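## Task

The vial rests loosely in the right hand, palm up, in the fold between the fingers and the palm. Using that hand alone, turn the vial in place until its label points upward as in the goal picture, with no finger or thumb in contact. The right hand includes its wrist camera, the camera's post and the arm's last link. The left arm and left hand must not touch the right hand. The task fails if the vial touches anything outside that hand or leaves it. To finish, the vial must rest motionless for a moment on the palm, clear of the wrist, the camera and its post. The palm must face straight up. No motor of either hand may show "moving" or "overload" or be building toward a shutdown; a motor dead from the first reading is ignored. Then declare completion.

## Robot and tools

Robot: two arms, left_arm and right_arm. Each carries an identical 16-motor right hand (three fingers plus a thumb), so the hands are not mirror images. Scene frame: the origin is on the tabletop midway between the arms, +z is up, +x reaches out over the table, and left_arm sits on the +y side. The names "left" and "right" do not refer to image sides. Base positions: left_arm at (+0.002, +0.421, 0) m, right_arm at (-0.004, -0.384, 0) m.

Hand point frame. Each arm is steered by its hand point, which sits in front of the palm where a thumb-to-fingertip pinch would close. Its axes:
- +z runs along the straightened fingers toward the tips.
- +x runs across the palm, away from the thumb.
- +y points out of the palm face; the palm surface is at y = -0.062 m.
For the vial to lie on an open palm, the hand's +y must point along scene +z. A fixed mast near the wrist on the palm side (x +0.05 to +0.10, z -0.16 to -0.11, up to y = +0.06) can collide with things.

execute_actions(actions). The argument is a list of actions, run one after another; an empty list simply returns state and images. Each action is a table of up to 15 rows and lasts 0.5 s, with one row per 1/30 s control step. If fewer than 15 rows are given, the last row repeats to fill the action. Every row is a single flat list of 48 numbers, each in [-1, 1], covering both arms even when one is idle: the first 24 are left_arm's, the next 24 right_arm's. Each arm's 24 numbers, in order:
- dx, dy, dz, rx, ry, rz: an offset, not a pose. It is measured from the hand point's pose at the start of that action, in the hand point's own axes. Every row refers to that same start pose, not to the row before it. For a call's first action, the start is the last pose reported in the scene. A value of 1.0 equals 0.6 m for dx to dz and 180 degrees for rx to rz; rx, ry, rz form one rotation vector.
- index_mcp, index_abd, index_pip, index_dip, middle_mcp, middle_abd, middle_pip, middle_dip, ring_mcp, ring_abd, ring_pip, ring_dip, thumb_cmc, thumb_axl, thumb_mcp, thumb_ipl: absolute joint goals, scaled linearly between each hinge's stops. Brackets give degrees at +1 and -1, then the value that makes the hinge straight.
- Fingers, moving toward -1: _mcp curls the finger toward the palm (-18, +128; +0.75); _abd swings the finger sideways away from the thumb (-60, +60; +0.00); _pip bends the middle joint (-29, +108; +0.58); _dip bends the tip joint (-21, +117; +0.70).
- Thumb, moving toward -1: thumb_cmc brings the thumb from beside the palm around to its front (-20, +120; +0.71); thumb_axl twists it along its length (-27, +140; +0.68); thumb_mcp (-69, +109; +0.23) and thumb_ipl (-77, +108; +0.17) flex it. With thumb_axl straight, flexing bends the thumb toward +z; at thumb_axl -0.40 it bends the same way thumb_cmc swings.
- current_limit: the motors' current cap, from 0 mA at -1 to 550 mA at +1, never below 11 mA. Low values also slow the hinges, and well below 0 a finger may not lift.
- speed: how fast set-points travel, (speed+1)/2 of 5.9 rad/s. It starts at +0.4 for current_limit and -0.6 for speed.
Hand values are goals, so 0 is not "no change". To hold a hand still, copy back its hand_goal, hand_current_limit and hand_speed.

Motion limits. Every control step, the target is restricted to within 70 mm and 16 degrees of the measured pose. Damped IK then tracks it, favouring position over orientation. After an action, the arm continues only as far as the last restricted target, so large moves need several actions. Arms tend to stop a centimetre or more short, usually low. In some episodes the elbow sags, so each uncorrected action sinks and tilts the hand further. Aiming back at the desired pose halts the sag, though the hand stays slightly low. Elbows cannot fully straighten.

Grip physics. A finger pushes only while its goal lies past the object's surface; the farther past, the harder, up to the cap. Gear friction can keep some force even after easing.

Results. The state line lists each arm's hand point position (m) and quat_wxyz in the scene frame; printed positions drift at long reach. Other lines:
- "Hand target": where the controller now drives each hand.
- "pose unreachable": the clearance check altered or blocked that arm's command.
- HELD: a step where part of that arm's row was withheld.
- Per-motor lists: hand_goal, hand_measured, hand_current_ma (positive pushes toward -1), and hand_state (moving, goal, blocked or overload).

What to avoid:
- Overload: 495 mA or more for a cumulative 5 s shuts a motor off for 10 s.
- Arm stops: commands sent to a stopped arm are discarded, not queued.
- Heat: a MOTOR HOT warning appears at 85 °C; at 100 °C the arm drops (OVER-TEMPERATURE FAULT).
- Collisions: never let the arms strike or press each other, including hands and masts. Do not drop the vial, let it touch anything but the working hand, or knock anything off the table. Random small pushes may jostle loose objects.


Other tools:
- zoom_image(camera, region=[x0,y0,x1,y1]): pixel crop, at most 504x504, from cam_head_left, cam_head_right, cam_high, cam_low, cam_left_wrist or cam_right_wrist. All images are 504x504; the wrist cameras are fisheye.
- show_instructions(): shows the reference images, including the goal view from the wrist camera.
- read_manual(section): licence texts only.
- finished_scene(scene): ends scene 1 or 2 permanently and reports success. Call it only after the final state has held.

Each tool is called after "Emit:" by a JSON object that holds its "name" and its "arguments", one argument or row to a line.

Reference images:

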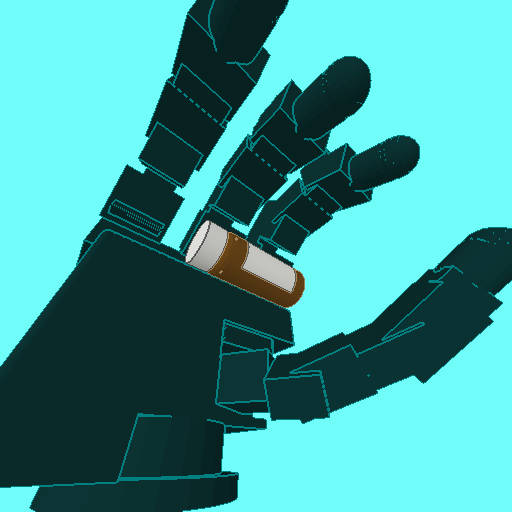

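## Session

Emit:
{"name": "execute_actions", "arguments": {
  "actions": []
}}

Scene clock: 0.00 s.
left_arm: end_effector_position=(+0.3658, +0.7828, +0.6034) hand_goal=(+0.754, +0.000, +0.576, +0.696, +0.754, +0.000, +0.576, +0.696, +0.754, +0.000, +0.576, +0.696, +0.714, +0.678, +0.226, +0.168) hand_measured=(+0.754, +0.000, +0.576, +0.696, +0.754, +0.000, +0.576, +0.696, +0.754, +0.000, +0.576, +0.696, +0.714, +0.678, +0.226, +0.168) hand_current_ma=(+0, +0, +0, +0, +0, +0, +0, +0, +0, +0, +0, +0, +0, +0, +0, +0) hand_state=(goal, overload, goal, goal, goal, goal, goal, goal, goal, goal, goal, goal, goal, goal, goal, goal) hand_current_limit=0.40 hand_speed=-0.60 end_effector_quat_wxyz=(+0.253, +0.254, +0.643, +0.677) | right_arm: end_effector_position=(+0.4023, -0.0961, +0.3887) hand_goal=(+0.046, +0.000, -0.008, +0.280, +0.046, +0.000, -0.008, +0.280, +0.046, +0.000, -0.008, +0.280, -0.104, +0.266, +0.032, -0.018) hand_measured=(+0.060, +0.000, -0.006, +0.282, +0.062, +0.000, -0.006, +0.282, +0.060, +0.000, -0.006, +0.282, -0.090, +0.270, +0.034, -0.016) hand_current_ma=(+85, +0, +14, +12, +86, +0, +14, +13, +85, +0, +14, +14, +77, +26, +12, +12) hand_state=(goal, goal, goal, goal, goal, goal, goal, goal, goal, goal, goal, goal, goal, goal, goal, goal) hand_current_limit=0.40 hand_speed=-0.60 end_effector_quat_wxyz=(+0.317, +0.331, +0.631, +0.626)
Joint positions: left_arm=[ 0.678  1.035  1.081 -0.002 -0.009  0.019] | right_arm=[0.686 1.126 0.595 0.516 0.071 0.015]
Joint velocities: left_arm=[-0.005  0.005 -0.002  0.017 -0.066  0.051] | right_arm=[-0.005  0.005 -0.032 -0.007 -0.022 -0.037]
Motor temperatures (°C, as the motors report them): left_arm=[22 21 23 23 23 20] | right_arm=[22 20 23 20 21 23]
Hand target (left_arm): +0.364, +0.781, +0.621; +0.256, +0.250, +0.634, +0.686
Hand target (right_arm): +0.404, -0.095, +0.411; +0.323, +0.324, +0.617, +0.640

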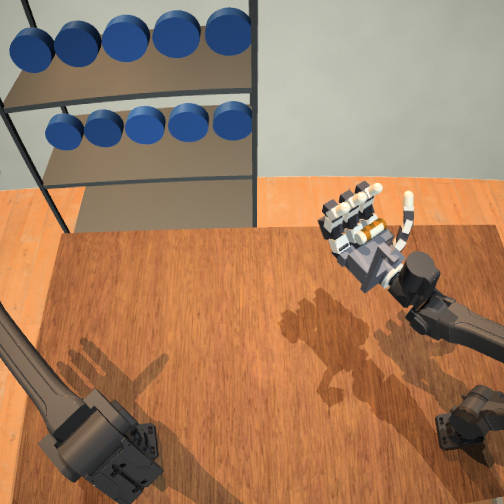

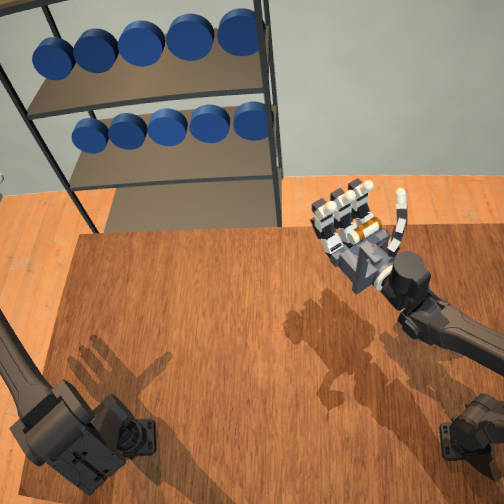

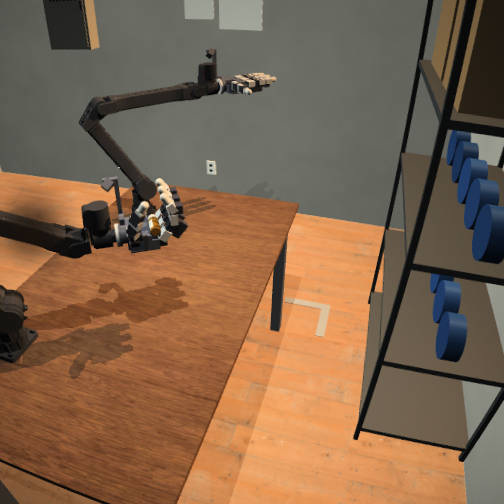

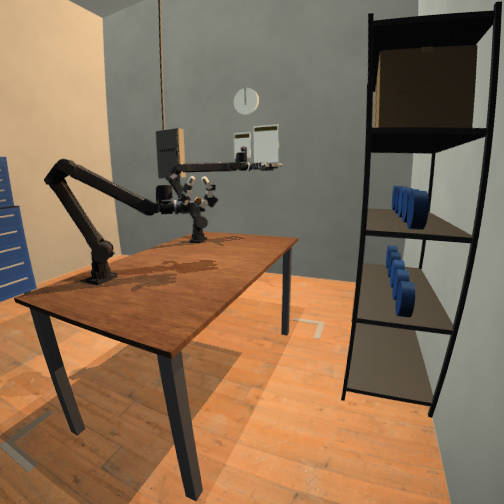

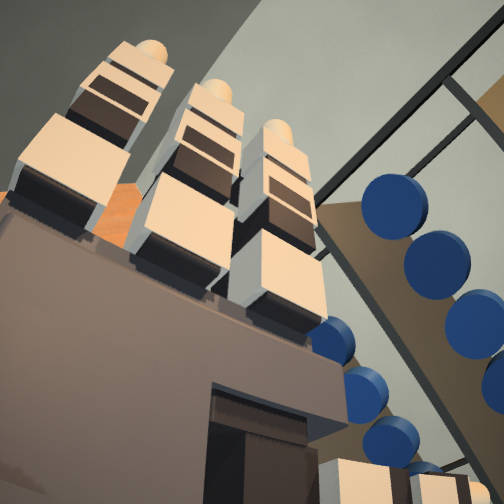

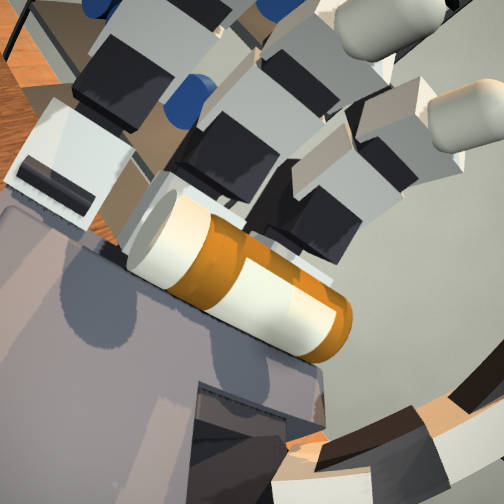

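Emit:
{"name": "execute_actions", "arguments": {
  "actions": [
    [[0,0,0,0,0,0,0.754,0,0.576,0.696,0.754,0,0.576,0.696,0.754,0,0.576,0.696,0.714,0.678,0.226,0.168,0.4,-0.6, 0,0.03,0,0,0,0,0.5,0,-0.008,0.28,0.5,0,-0.008,0.28,0.5,0,-0.008,0.28,-0.104,0.266,0.032,-0.018,0.4,-0.6]],
    [[0,0,0,0,0,0,0.754,0,0.576,0.696,0.754,0,0.576,0.696,0.754,0,0.576,0.696,0.714,0.678,0.226,0.168,0.4,-0.6, 0,0.03,0,0,0,0,0.5,0,-0.008,0.28,0.5,0,-0.008,0.28,0.5,0,-0.008,0.28,-0.104,0.266,0.032,-0.018,0.4,-0.6]]
  ]
}}

Scene clock: 1.40 s.
left_arm: end_effector_position=(+0.3658, +0.7828, +0.6034) hand_goal=(+0.754, +0.000, +0.576, +0.696, +0.754, +0.000, +0.576, +0.696, +0.754, +0.000, +0.576, +0.696, +0.714, +0.678, +0.226, +0.168) hand_measured=(+0.764, +0.000, +0.576, +0.696, +0.762, +0.000, +0.576, +0.696, +0.764, +0.000, +0.576, +0.696, +0.722, +0.678, +0.226, +0.168) hand_current_ma=(+52, +0, +4, +0, +52, +0, +5, +0, +52, +0, +4, +0, +50, -4, -1, -2) hand_state=(goal, overload, goal, goal, goal, goal, goal, goal, goal, goal, goal, goal, goal, goal, goal, goal) hand_current_limit=0.40 hand_speed=-0.60 end_effector_quat_wxyz=(+0.253, +0.254, +0.643, +0.677) | right_arm: end_effector_position=(+0.4046, -0.0942, +0.3718) hand_goal=(+0.500, +0.000, -0.008, +0.280, +0.500, +0.000, -0.008, +0.280, +0.500, +0.000, -0.008, +0.280, -0.104, +0.266, +0.032, -0.018) hand_measured=(+0.508, +0.000, -0.006, +0.282, +0.510, +0.000, -0.006, +0.282, +0.508, +0.000, -0.006, +0.282, -0.090, +0.270, +0.034, -0.016) hand_current_ma=(+49, +0, +12, +12, +50, +0, +13, +13, +49, +0, +13, +14, +73, +25, +9, +12) hand_state=(goal, goal, goal, goal, goal, goal, goal, goal, goal, goal, goal, goal, goal, goal, goal, goal) hand_current_limit=0.40 hand_speed=-0.60 end_effector_quat_wxyz=(+0.305, +0.342, +0.657, +0.599)
Joint positions: left_arm=[ 0.678  1.035  1.081 -0.002 -0.009  0.019] | right_arm=[0.686 1.111 0.595 0.419 0.071 0.015]
Joint velocities: left_arm=[ 0.005 -0.015 -0.017  0.007 -0.037  0.081] | right_arm=[-0.005 -0.005 -0.012 -0.007 -0.037 -0.037]
Motor temperatures (°C, as the motors report them): left_arm=[22 21 23 23 23 20] | right_arm=[22 20 24 20 21 23]
Hand target (left_arm): +0.366, +0.783, +0.603; +0.253, +0.254, +0.643, +0.677
Hand target (right_arm): +0.403, -0.095, +0.399; +0.311, +0.336, +0.644, +0.613
Off the commanded pose (left_arm): 0.000 m, 0 deg.
Off the commanded pose (right_arm): 0.027 m, 2 deg.
Step readings (end_effector_position; steps 1 to 15: 1st action; 16 to 30: 2nd action):
0: left_arm (+0.3658, +0.7828, +0.6034) | right_arm (+0.4023, -0.0961, +0.3887)
1: left_arm (+0.3658, +0.7828, +0.6034) | right_arm (+0.4026, -0.0959, +0.3873)
2: left_arm (+0.3658, +0.7828, +0.6034) | right_arm (+0.4027, -0.0958, +0.3857)
4: left_arm (+0.3658, +0.7828, +0.6034) | right_arm (+0.4030, -0.0955, +0.3829)
8: left_arm (+0.3658, +0.7828, +0.6034) | right_arm (+0.4033, -0.0953, +0.3812)
15: left_arm (+0.3658, +0.7828, +0.6034) | right_arm (+0.4033, -0.0953, +0.3810)
16: left_arm (+0.3658, +0.7828, +0.6034) | right_arm (+0.4035, -0.0951, +0.3796)
17: left_arm (+0.3658, +0.7828, +0.6034) | right_arm (+0.4038, -0.0949, +0.3775)
19: left_arm (+0.3658, +0.7828, +0.6034) | right_arm (+0.4044, -0.0944, +0.3733)
23: left_arm (+0.3658, +0.7828, +0.6034) | right_arm (+0.4047, -0.0941, +0.3714)
30: end_effector_position above

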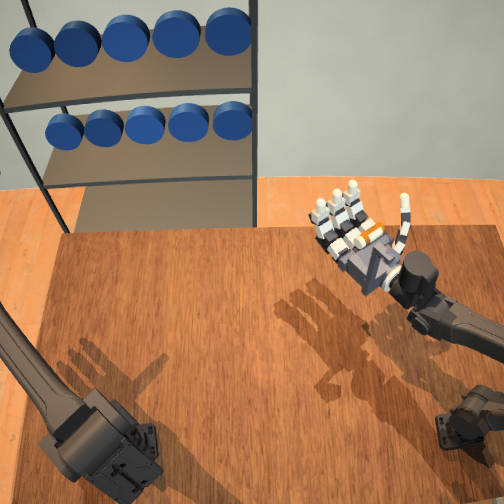

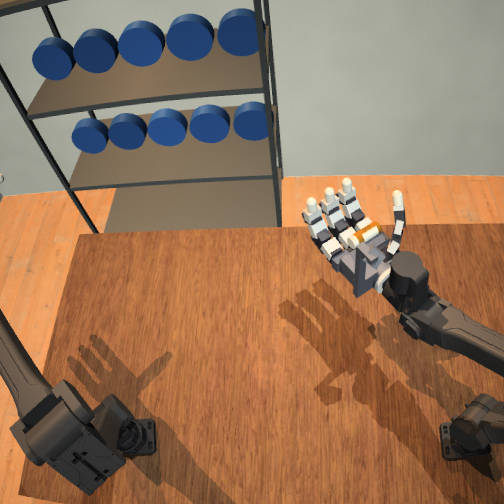

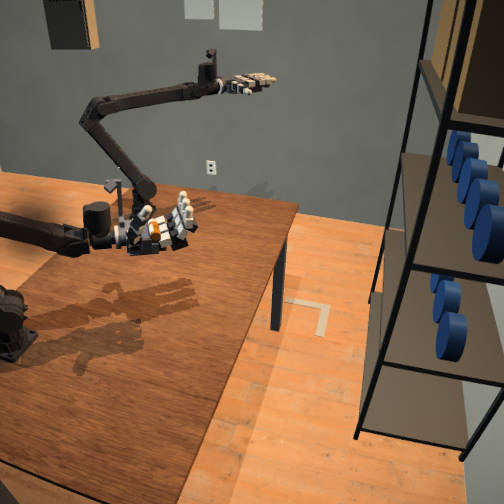

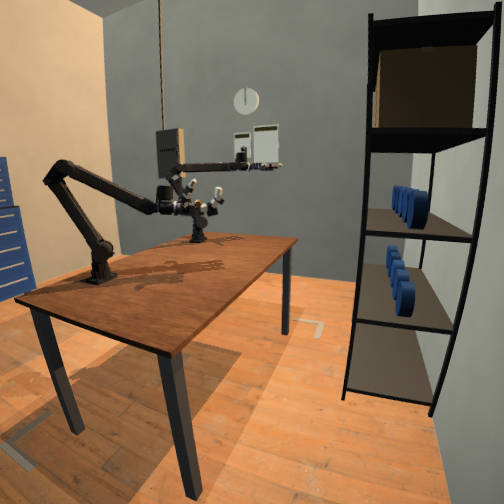

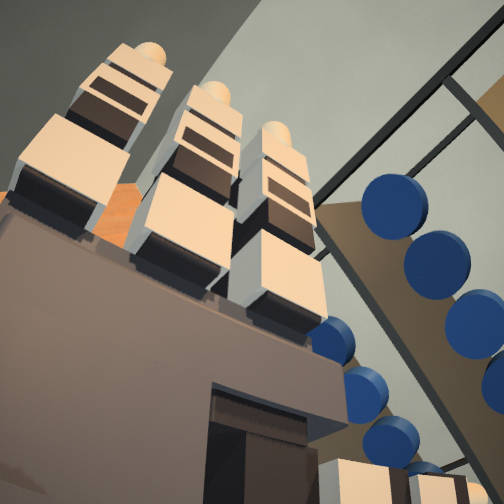

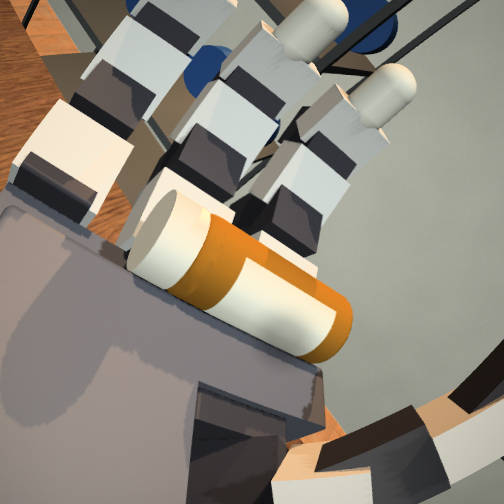

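Emit:
{"name": "execute_actions", "arguments": {
  "actions": [
    [[0,0,0,0,0,0,0.754,0,0.576,0.696,0.754,0,0.576,0.696,0.754,0,0.576,0.696,0.714,0.678,0.226,0.168,0.4,-0.6, 0,0.04,0,-0.04,0,0,0.2,0,-0.74,-0.1,0.2,0,-0.74,-0.1,0.1,0,-0.008,0.28,0.7,0.266,0.2,0.1,0.4,-0.4]],
    [[0,0,0,0,0,0,0.754,0,0.576,0.696,0.754,0,0.576,0.696,0.754,0,0.576,0.696,0.714,0.678,0.226,0.168,0.4,-0.6, 0,0.04,0,-0.02,0,0,-0.07,0,-0.74,-0.1,-0.07,0,-0.74,-0.1,0.1,0,-0.008,0.28,0.7,0.266,0.2,0.1,0.4,-0.4]],
    [[0,0,0,0,0,0,0.754,0,0.576,0.696,0.754,0,0.576,0.696,0.754,0,0.576,0.696,0.714,0.678,0.226,0.168,0.4,-0.6, 0,0.04,0,-0.015,0,0,-0.3,0,-0.74,-0.17,-0.3,0,-0.74,-0.17,0.1,0,-0.008,0.28,0.7,0.266,0.2,0.1,0.4,-0.4]]
  ]
}}

Scene clock: 3.53 s.
left_arm: end_effector_position=(+0.3658, +0.7828, +0.6034) hand_goal=(+0.754, +0.000, +0.576, +0.696, +0.754, +0.000, +0.576, +0.696, +0.754, +0.000, +0.576, +0.696, +0.714, +0.678, +0.226, +0.168) hand_measured=(+0.764, +0.000, +0.576, +0.696, +0.762, +0.000, +0.576, +0.696, +0.764, +0.000, +0.576, +0.696, +0.722, +0.678, +0.226, +0.168) hand_current_ma=(+52, +0, +4, +0, +52, +0, +5, +0, +52, +0, +4, +0, +50, -4, -1, -2) hand_state=(goal, overload, goal, goal, goal, goal, goal, goal, goal, goal, goal, goal, goal, goal, goal, goal) hand_current_limit=0.40 hand_speed=-0.60 end_effector_quat_wxyz=(+0.253, +0.254, +0.643, +0.677) | right_arm: end_effector_position=(+0.4036, -0.0948, +0.3855) hand_goal=(-0.300, +0.000, -0.740, -0.170, -0.300, +0.000, -0.740, -0.170, +0.100, +0.000, -0.008, +0.280, +0.700, +0.266, +0.200, +0.100) hand_measured=(-0.296, +0.000, -0.740, -0.168, -0.296, +0.000, -0.740, -0.168, +0.116, +0.000, -0.006, +0.282, +0.712, +0.270, +0.202, +0.098) hand_current_ma=(+28, +0, -2, +12, +25, +0, -1, +12, +89, +0, +12, +14, +57, +19, +10, -8) hand_state=(goal, goal, goal, goal, goal, goal, goal, goal, goal, goal, goal, goal, goal, goal, goal, goal) hand_current_limit=0.40 hand_speed=-0.40 end_effector_quat_wxyz=(+0.319, +0.329, +0.628, +0.630)
Joint positions: left_arm=[ 0.678  1.035  1.081 -0.002 -0.009  0.019] | right_arm=[0.686 1.146 0.59  0.552 0.071 0.014]
Joint velocities: left_arm=[-0.005 -0.015 -0.012 -0.007 -0.007  0.022] | right_arm=[-0.005 -0.005 -0.017  0.012 -0.095  0.007]
Motor temperatures (°C, as the motors report them): left_arm=[22 21 24 24 23 20] | right_arm=[22 20 25 20 21 23]
Hand target (left_arm): +0.366, +0.783, +0.603; +0.253, +0.254, +0.643, +0.677
Hand target (right_arm): +0.403, -0.095, +0.409; +0.326, +0.321, +0.613, +0.644
Off the commanded pose (left_arm): 0.000 m, 0 deg.
Off the commanded pose (right_arm): 0.024 m, 3 deg.
Step readings (end_effector_position; steps 1 to 15: 1st action; 16 to 30: 2nd action; 31 to 45: 3rd action):
0: left_arm (+0.3658, +0.7828, +0.6034) | right_arm (+0.4046, -0.0942, +0.3718)
1: left_arm (+0.3658, +0.7828, +0.6034) | right_arm (+0.4042, -0.0946, +0.3739)
2: left_arm (+0.3658, +0.7828, +0.6034) | right_arm (+0.4035, -0.0950, +0.3773)
4: left_arm (+0.3658, +0.7828, +0.6034) | right_arm (+0.4035, -0.0950, +0.3825)
8: left_arm (+0.3658, +0.7828, +0.6034) | right_arm (+0.4037, -0.0947, +0.3845)
15: left_arm (+0.3658, +0.7828, +0.6034) | right_arm (+0.4038, -0.0947, +0.3847)
16: left_arm (+0.3658, +0.7828, +0.6034) | right_arm (+0.4037, -0.0947, +0.3849)
17: left_arm (+0.3658, +0.7828, +0.6034) | right_arm (+0.4037, -0.0947, +0.3849)
19: left_arm (+0.3658, +0.7828, +0.6034) | right_arm (+0.4036, -0.0948, +0.3853)
23: left_arm (+0.3658, +0.7828, +0.6034) | right_arm (+0.4036, -0.0948, +0.3855)
30: left_arm (+0.3658, +0.7828, +0.6034) | right_arm (+0.4036, -0.0948, +0.3855)
31: left_arm (+0.3658, +0.7828, +0.6034) | right_arm (+0.4036, -0.0948, +0.3855)
32: left_arm (+0.3658, +0.7828, +0.6034) | right_arm (+0.4036, -0.0948, +0.3855)
34: left_arm (+0.3658, +0.7828, +0.6034) | right_arm (+0.4036, -0.0948, +0.3855)
38: left_arm (+0.3658, +0.7828, +0.6034) | right_arm (+0.4036, -0.0948, +0.3855)
45: end_effector_position above

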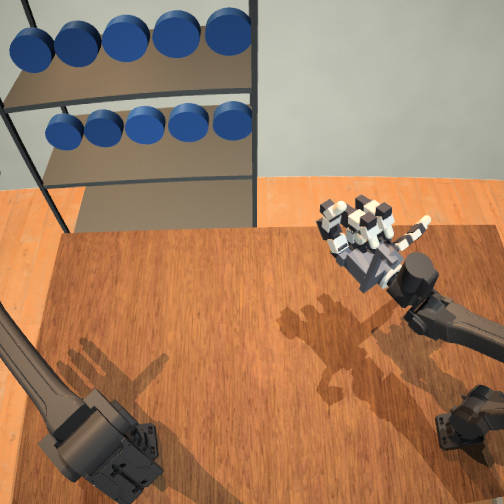

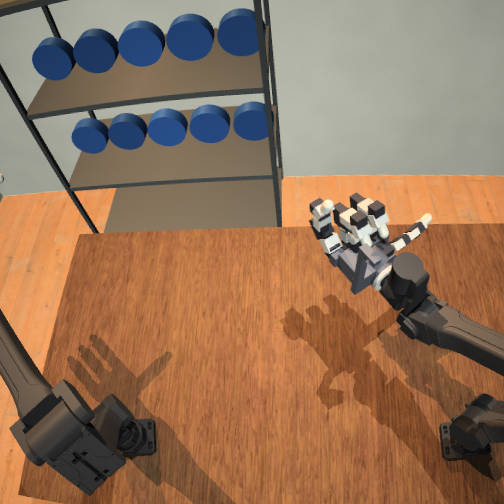

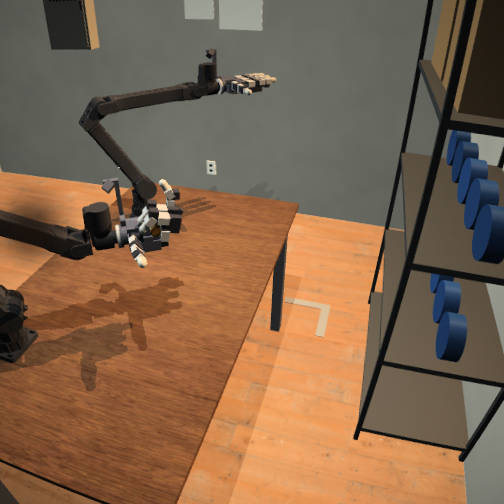

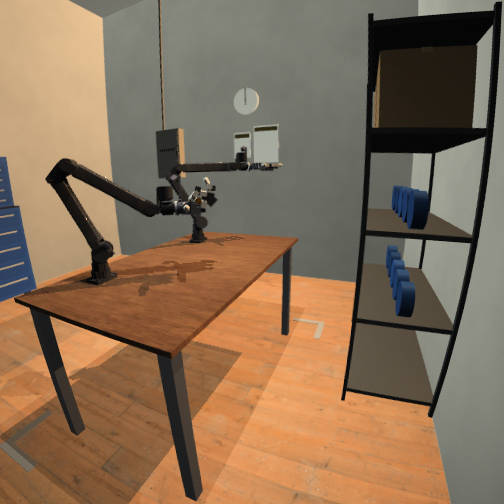

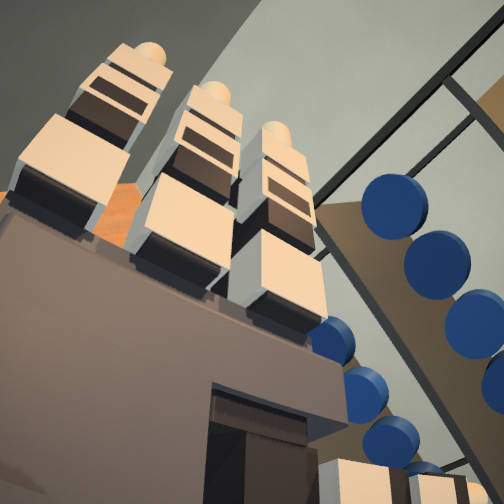

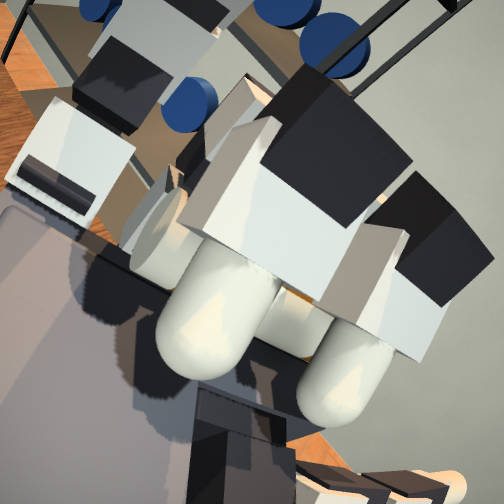

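Emit:
{"name": "execute_actions", "arguments": {
  "actions": [
    [[0,0,0,0,0,0,0.754,0,0.576,0.696,0.754,0,0.576,0.696,0.754,0,0.576,0.696,0.714,0.678,0.226,0.168,0.4,-0.6, 0,0.04,0,-0.015,0,0,-0.3,0,-0.74,-0.8,-0.3,0,-0.74,-0.8,0.1,0,-0.008,0.28,0.7,0.266,0.2,0.1,0.4,-0.4]],
    [[0,0,0,0,0,0,0.754,0,0.576,0.696,0.754,0,0.576,0.696,0.754,0,0.576,0.696,0.714,0.678,0.226,0.168,0.4,-0.6, 0,0.04,0,-0.015,0,0,-0.3,0,-0.74,-0.8,-0.3,0,-0.74,-0.8,0.1,0,-0.008,0.28,0.7,0.266,0.2,0.1,0.4,-0.4]]
  ]
}}

Emit:
{"name": "execute_actions", "arguments": {
  "actions": [
    [[0,0,0,0,0,0,0.754,0,0.576,0.696,0.754,0,0.576,0.696,0.754,0,0.576,0.696,0.714,0.678,0.226,0.168,0.4,-0.6, 0,0.04,0,-0.015,0,0,0.2,0,-0.74,-0.8,0.2,0,-0.74,-0.8,0.1,0,-0.008,0.28,0.7,0.266,0.2,0.1,0.4,-0.6]],
    [[0,0,0,0,0,0,0.754,0,0.576,0.696,0.754,0,0.576,0.696,0.754,0,0.576,0.696,0.714,0.678,0.226,0.168,0.4,-0.6, 0,0.04,0,-0.015,0,0,0.2,0,-0.74,-0.8,0.2,0,-0.74,-0.8,0.1,0,-0.008,0.28,0.7,0.266,0.2,0.1,0.4,-0.6]]
  ]
}}

Scene clock: 6.43 s.
left_arm: end_effector_position=(+0.3658, +0.7828, +0.6034) hand_goal=(+0.754, +0.000, +0.576, +0.696, +0.754, +0.000, +0.576, +0.696, +0.754, +0.000, +0.576, +0.696, +0.714, +0.678, +0.226, +0.168) hand_measured=(+0.764, +0.000, +0.576, +0.696, +0.762, +0.000, +0.576, +0.696, +0.764, +0.000, +0.576, +0.696, +0.722, +0.678, +0.226, +0.168) hand_current_ma=(+52, +0, +4, +0, +52, +0, +5, +0, +52, +0, +4, +0, +50, -4, -1, -2) hand_state=(goal, overload, goal, goal, goal, goal, goal, goal, goal, goal, goal, goal, goal, goal, goal, goal) hand_current_limit=0.40 hand_speed=-0.60 end_effector_quat_wxyz=(+0.253, +0.254, +0.643, +0.677) | right_arm: end_effector_position=(+0.4036, -0.0948, +0.3855) hand_goal=(-0.300, +0.000, -0.740, -0.800, -0.300, +0.000, -0.740, -0.800, +0.100, +0.000, -0.008, +0.280, +0.700, +0.266, +0.200, +0.100) hand_measured=(-0.298, +0.000, -0.708, -0.344, -0.296, +0.000, -0.708, -0.352, +0.116, +0.000, -0.006, +0.282, +0.712, +0.270, +0.202, +0.098) hand_current_ma=(+14, +0, +183, +385, +17, +0, +179, +385, +89, +0, +12, +14, +57, +19, +10, -8) hand_state=(goal, goal, blocked, blocked, goal, goal, blocked, blocked, goal, goal, goal, goal, goal, goal, goal, goal) hand_current_limit=0.40 hand_speed=-0.40 end_effector_quat_wxyz=(+0.319, +0.329, +0.628, +0.630)
Joint positions: left_arm=[ 0.678  1.035  1.081 -0.002 -0.009  0.019] | right_arm=[0.686 1.146 0.59  0.552 0.071 0.014]
Joint velocities: left_arm=[-0.005 -0.005  0.007  0.002 -0.007  0.007] | right_arm=[ 0.015 -0.005  0.017 -0.022  0.022  0.007]
Motor temperatures (°C, as the motors report them): left_arm=[22 21 25 24 23 20] | right_arm=[22 20 26 20 21 23]
Hand target (left_arm): +0.366, +0.783, +0.603; +0.253, +0.254, +0.643, +0.677
Hand target (right_arm): +0.403, -0.095, +0.409; +0.326, +0.321, +0.613, +0.644
Off the commanded pose (left_arm): 0.000 m, 0 deg.
Off the commanded pose (right_arm): 0.024 m, 3 deg.
Step readings (end_effector_position; steps 1 to 15: 1st action; 16 to 30: 2nd action):
0: left_arm (+0.3658, +0.7828, +0.6034) | right_arm (+0.4036, -0.0948, +0.3855)
1: left_arm (+0.3658, +0.7828, +0.6034) | right_arm (+0.4036, -0.0948, +0.3855)
2: left_arm (+0.3658, +0.7828, +0.6034) | right_arm (+0.4036, -0.0948, +0.3855)
4: left_arm (+0.3658, +0.7828, +0.6034) | right_arm (+0.4036, -0.0948, +0.3855)
8: left_arm (+0.3658, +0.7828, +0.6034) | right_arm (+0.4036, -0.0948, +0.3855)
15: left_arm (+0.3658, +0.7828, +0.6034) | right_arm (+0.4036, -0.0948, +0.3855)
16: left_arm (+0.3658, +0.7828, +0.6034) | right_arm (+0.4036, -0.0948, +0.3855)
17: left_arm (+0.3658, +0.7828, +0.6034) | right_arm (+0.4036, -0.0948, +0.3855)
19: left_arm (+0.3658, +0.7828, +0.6034) | right_arm (+0.4036, -0.0948, +0.3855)
23: left_arm (+0.3658, +0.7828, +0.6034) | right_arm (+0.4036, -0.0948, +0.3855)
30: end_effector_position above

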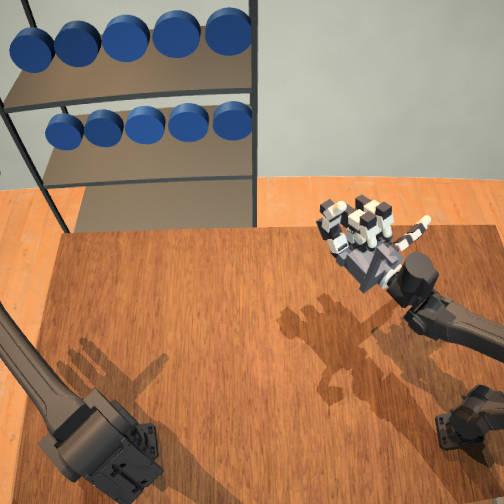

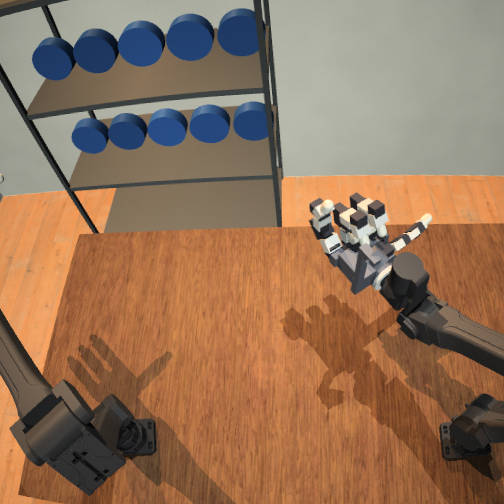

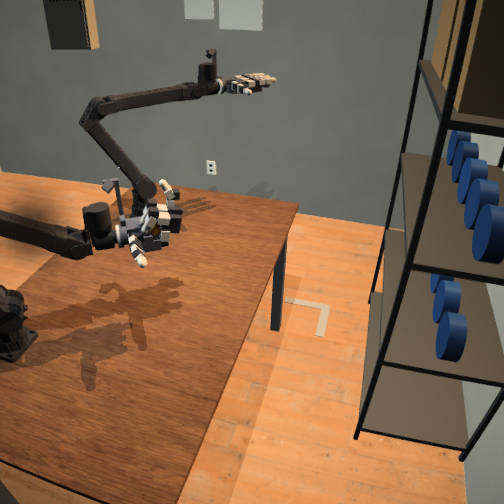

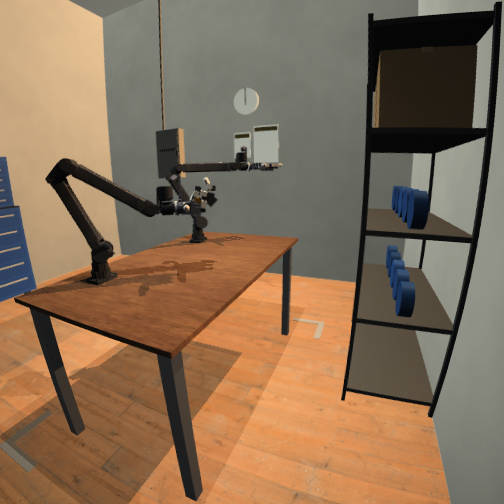

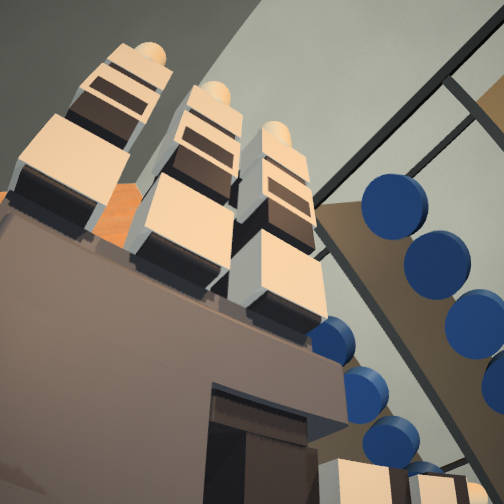

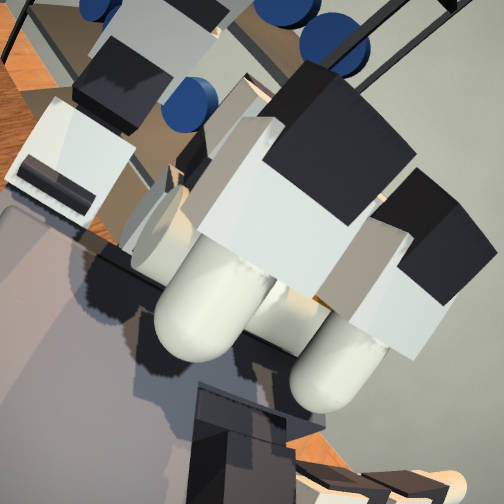

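Scene clock: 7.43 s.
left_arm: end_effector_position=(+0.3658, +0.7828, +0.6034) hand_goal=(+0.754, +0.000, +0.576, +0.696, +0.754, +0.000, +0.576, +0.696, +0.754, +0.000, +0.576, +0.696, +0.714, +0.678, +0.226, +0.168) hand_measured=(+0.764, +0.000, +0.576, +0.696, +0.762, +0.000, +0.576, +0.696, +0.764, +0.000, +0.576, +0.696, +0.722, +0.678, +0.226, +0.168) hand_current_ma=(+52, +0, +4, +0, +52, +0, +5, +0, +52, +0, +4, +0, +50, -4, -1, -2) hand_state=(goal, overload, goal, goal, goal, goal, goal, goal, goal, goal, goal, goal, goal, goal, goal, goal) hand_current_limit=0.40 hand_speed=-0.60 end_effector_quat_wxyz=(+0.253, +0.254, +0.643, +0.677) | right_arm: end_effector_position=(+0.4036, -0.0948, +0.3855) hand_goal=(+0.200, +0.000, -0.740, -0.800, +0.200, +0.000, -0.740, -0.800, +0.100, +0.000, -0.008, +0.280, +0.700, +0.266, +0.200, +0.100) hand_measured=(+0.202, +0.000, -0.708, -0.346, +0.204, +0.000, -0.708, -0.354, +0.116, +0.000, -0.006, +0.282, +0.712, +0.270, +0.202, +0.098) hand_current_ma=(+16, +0, +189, +385, +19, +0, +185, +385, +89, +0, +12, +14, +57, +19, +10, -8) hand_state=(goal, goal, blocked, blocked, goal, goal, blocked, blocked, goal, goal, goal, goal, goal, goal, goal, goal) hand_current_limit=0.40 hand_speed=-0.60 end_effector_quat_wxyz=(+0.319, +0.329, +0.628, +0.630)
Joint positions: left_arm=[ 0.678  1.035  1.081 -0.002 -0.009  0.019] | right_arm=[0.686 1.146 0.59  0.552 0.071 0.014]
Joint velocities: left_arm=[-0.005 -0.005  0.012 -0.017 -0.007 -0.022] | right_arm=[-0.005 -0.015  0.007 -0.007  0.066 -0.022]
Motor temperatures (°C, as the motors report them): left_arm=[22 21 25 24 23 20] | right_arm=[22 20 26 20 21 23]
Hand target (left_arm): +0.366, +0.783, +0.603; +0.253, +0.254, +0.643, +0.677
Hand target (right_arm): +0.403, -0.095, +0.409; +0.326, +0.321, +0.613, +0.644
Off the commanded pose (left_arm): 0.000 m, 0 deg.
Off the commanded pose (right_arm): 0.024 m, 3 deg.
Step readings (end_effector_position; steps 1 to 15: 1st action; 16 to 30: 2nd action):
0: left_arm (+0.3658, +0.7828, +0.6034) | right_arm (+0.4036, -0.0948, +0.3855)
1: left_arm (+0.3658, +0.7828, +0.6034) | right_arm (+0.4036, -0.0948, +0.3855)
2: left_arm (+0.3658, +0.7828, +0.6034) | right_arm (+0.4036, -0.0948, +0.3855)
4: left_arm (+0.3658, +0.7828, +0.6034) | right_arm (+0.4036, -0.0948, +0.3855)
8: left_arm (+0.3658, +0.7828, +0.6034) | right_arm (+0.4036, -0.0948, +0.3855)
15: left_arm (+0.3658, +0.7828, +0.6034) | right_arm (+0.4036, -0.0948, +0.3855)
16: left_arm (+0.3658, +0.7828, +0.6034) | right_arm (+0.4036, -0.0948, +0.3855)
17: left_arm (+0.3658, +0.7828, +0.6034) | right_arm (+0.4036, -0.0948, +0.3855)
19: left_arm (+0.3658, +0.7828, +0.6034) | right_arm (+0.4036, -0.0948, +0.3855)
23: left_arm (+0.3658, +0.7828, +0.6034) | right_arm (+0.4036, -0.0948, +0.3855)
30: end_effector_position above

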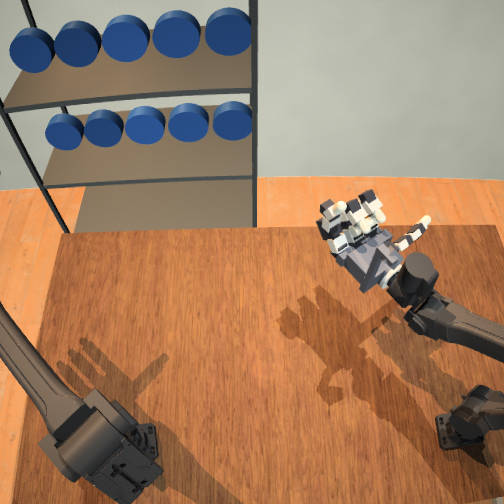

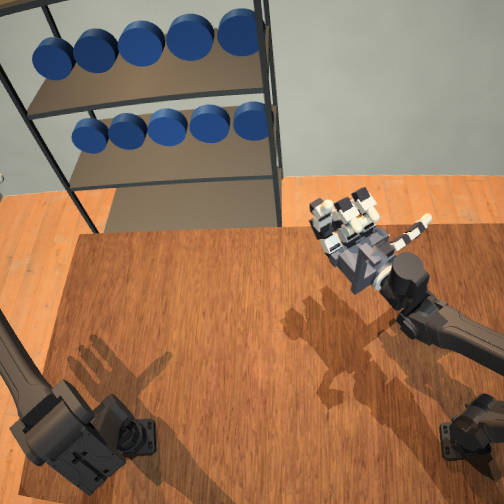

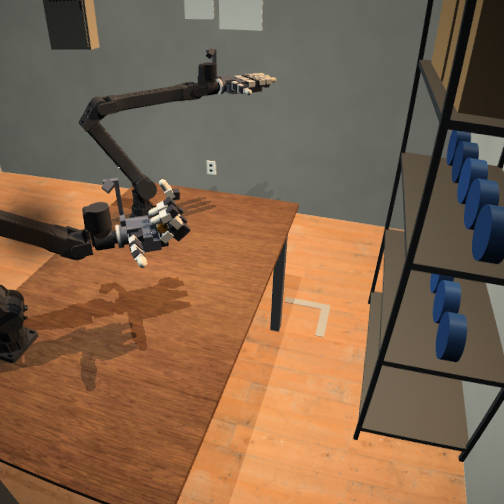

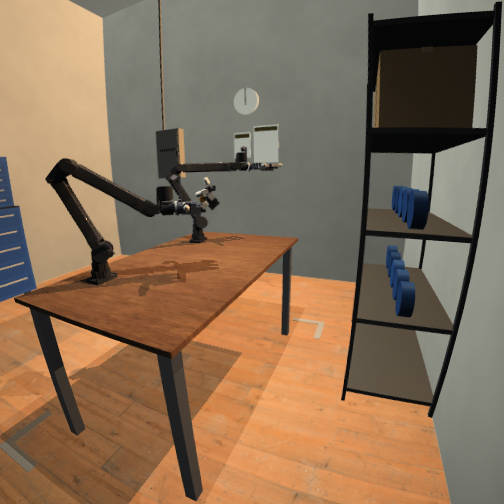

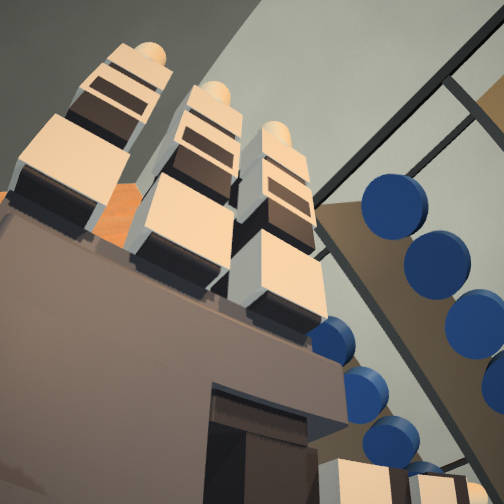

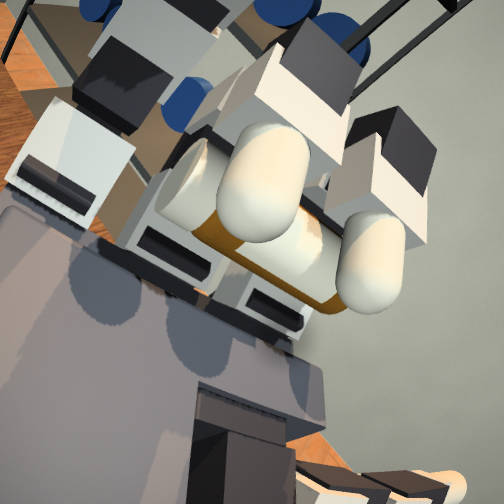

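Emit:
{"name": "execute_actions", "arguments": {
  "actions": [
    [[0,0,0,0,0,0,0.754,0,0.576,0.696,0.754,0,0.576,0.696,0.754,0,0.576,0.696,0.714,0.678,0.226,0.168,0.4,-0.6, 0,0.04,0,-0.015,0,0,0.2,0,-0.6,-0.1,0.2,0,-0.6,-0.1,0.1,0,-0.008,0.28,0.7,0.266,0.2,0.1,0.4,-0.6]],
    [[0,0,0,0,0,0,0.754,0,0.576,0.696,0.754,0,0.576,0.696,0.754,0,0.576,0.696,0.714,0.678,0.226,0.168,0.4,-0.6, 0,0.04,0,-0.015,0,0,0.2,0,-0.3,0.1,0.2,0,-0.3,0.1,0.1,0,-0.008,0.28,0.7,0.266,0.2,0.1,0.4,-0.6]],
    [[0,0,0,0,0,0,0.754,0,0.576,0.696,0.754,0,0.576,0.696,0.754,0,0.576,0.696,0.714,0.678,0.226,0.168,0.4,-0.6, 0,0.04,0,-0.015,0,0,0.2,0,-0.3,0.1,0.2,0,-0.3,0.1,0.1,0,-0.008,0.28,0.7,0.266,0.2,0.1,0.4,-0.6]]
  ]
}}

Scene clock: 9.10 s.
left_arm: end_effector_position=(+0.3658, +0.7828, +0.6034) hand_goal=(+0.754, +0.000, +0.576, +0.696, +0.754, +0.000, +0.576, +0.696, +0.754, +0.000, +0.576, +0.696, +0.714, +0.678, +0.226, +0.168) hand_measured=(+0.764, +0.000, +0.576, +0.696, +0.762, +0.000, +0.576, +0.696, +0.764, +0.000, +0.576, +0.696, +0.722, +0.678, +0.226, +0.168) hand_current_ma=(+52, +0, +4, +0, +52, +0, +5, +0, +52, +0, +4, +0, +50, -4, -1, -2) hand_state=(goal, overload, goal, goal, goal, goal, goal, goal, goal, goal, goal, goal, goal, goal, goal, goal) hand_current_limit=0.40 hand_speed=-0.60 end_effector_quat_wxyz=(+0.253, +0.254, +0.643, +0.677) | right_arm: end_effector_position=(+0.4036, -0.0948, +0.3855) hand_goal=(+0.200, +0.000, -0.300, +0.100, +0.200, +0.000, -0.300, +0.100, +0.100, +0.000, -0.008, +0.280, +0.700, +0.266, +0.200, +0.100) hand_measured=(+0.204, +0.000, -0.304, +0.096, +0.204, +0.000, -0.304, +0.096, +0.116, +0.000, -0.006, +0.282, +0.712, +0.270, +0.202, +0.098) hand_current_ma=(+24, +0, -21, -19, +25, +0, -21, -20, +89, +0, +12, +14, +57, +19, +10, -8) hand_state=(goal, goal, goal, goal, goal, goal, goal, goal, goal, goal, goal, goal, goal, goal, goal, goal) hand_current_limit=0.40 hand_speed=-0.60 end_effector_quat_wxyz=(+0.319, +0.329, +0.628, +0.630)
Joint positions: left_arm=[ 0.678  1.035  1.081 -0.002 -0.009  0.019] | right_arm=[0.686 1.146 0.59  0.552 0.071 0.014]
Joint velocities: left_arm=[-0.005 -0.005 -0.002 -0.012  0.007 -0.095] | right_arm=[ 0.005 -0.015 -0.007 -0.012 -0.066  0.007]
Motor temperatures (°C, as the motors report them): left_arm=[22 21 26 24 23 20] | right_arm=[22 20 27 20 21 23]
Hand target (left_arm): +0.366, +0.783, +0.603; +0.253, +0.254, +0.643, +0.677
Hand target (right_arm): +0.403, -0.095, +0.409; +0.326, +0.321, +0.613, +0.644
Off the commanded pose (left_arm): 0.000 m, 0 deg.
Off the commanded pose (right_arm): 0.024 m, 3 deg.
Step readings (end_effector_position; steps 1 to 15: 1st action; 16 to 30: 2nd action; 31 to 45: 3rd action):
0: left_arm (+0.3658, +0.7828, +0.6034) | right_arm (+0.4036, -0.0948, +0.3855)
1: left_arm (+0.3658, +0.7828, +0.6034) | right_arm (+0.4036, -0.0948, +0.3855)
2: left_arm (+0.3658, +0.7828, +0.6034) | right_arm (+0.4036, -0.0948, +0.3855)
4: left_arm (+0.3658, +0.7828, +0.6034) | right_arm (+0.4036, -0.0948, +0.3855)
8: left_arm (+0.3658, +0.7828, +0.6034) | right_arm (+0.4036, -0.0948, +0.3855)
15: left_arm (+0.3658, +0.7828, +0.6034) | right_arm (+0.4036, -0.0948, +0.3855)
16: left_arm (+0.3658, +0.7828, +0.6034) | right_arm (+0.4036, -0.0948, +0.3855)
17: left_arm (+0.3658, +0.7828, +0.6034) | right_arm (+0.4036, -0.0948, +0.3855)
19: left_arm (+0.3658, +0.7828, +0.6034) | right_arm (+0.4036, -0.0948, +0.3855)
23: left_arm (+0.3658, +0.7828, +0.6034) | right_arm (+0.4036, -0.0948, +0.3855)
30: left_arm (+0.3658, +0.7828, +0.6034) | right_arm (+0.4036, -0.0948, +0.3855)
31: left_arm (+0.3658, +0.7828, +0.6034) | right_arm (+0.4036, -0.0948, +0.3855)
32: left_arm (+0.3658, +0.7828, +0.6034) | right_arm (+0.4036, -0.0948, +0.3855)
34: left_arm (+0.3658, +0.7828, +0.6034) | right_arm (+0.4036, -0.0948, +0.3855)
38: left_arm (+0.3658, +0.7828, +0.6034) | right_arm (+0.4036, -0.0948, +0.3855)
45: end_effector_position above

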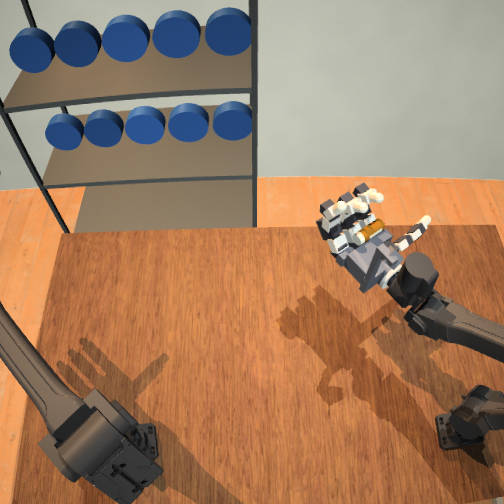

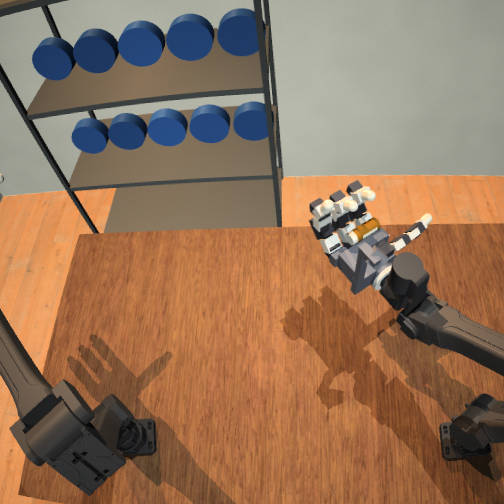

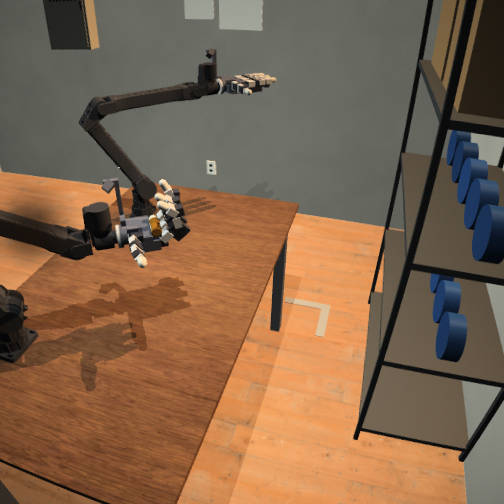

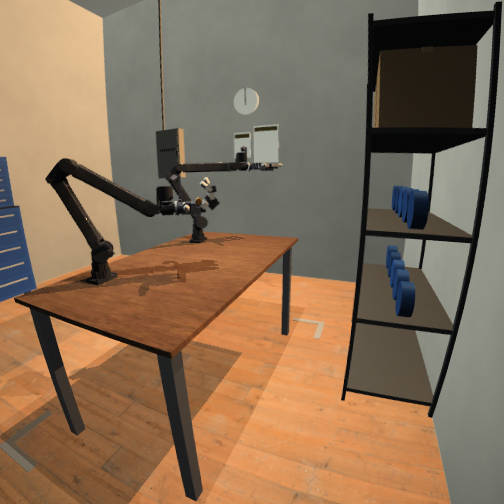

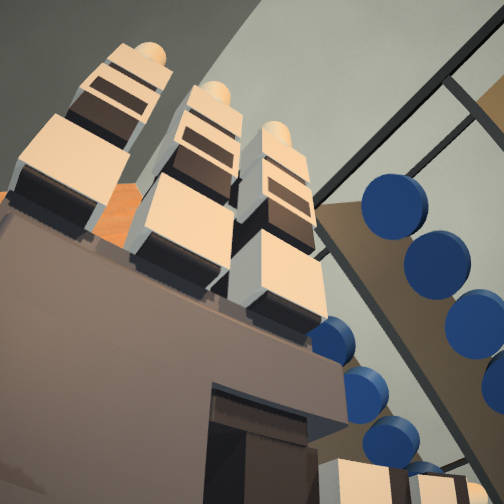

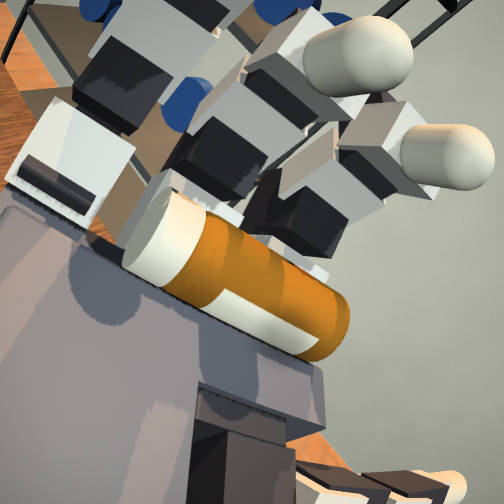

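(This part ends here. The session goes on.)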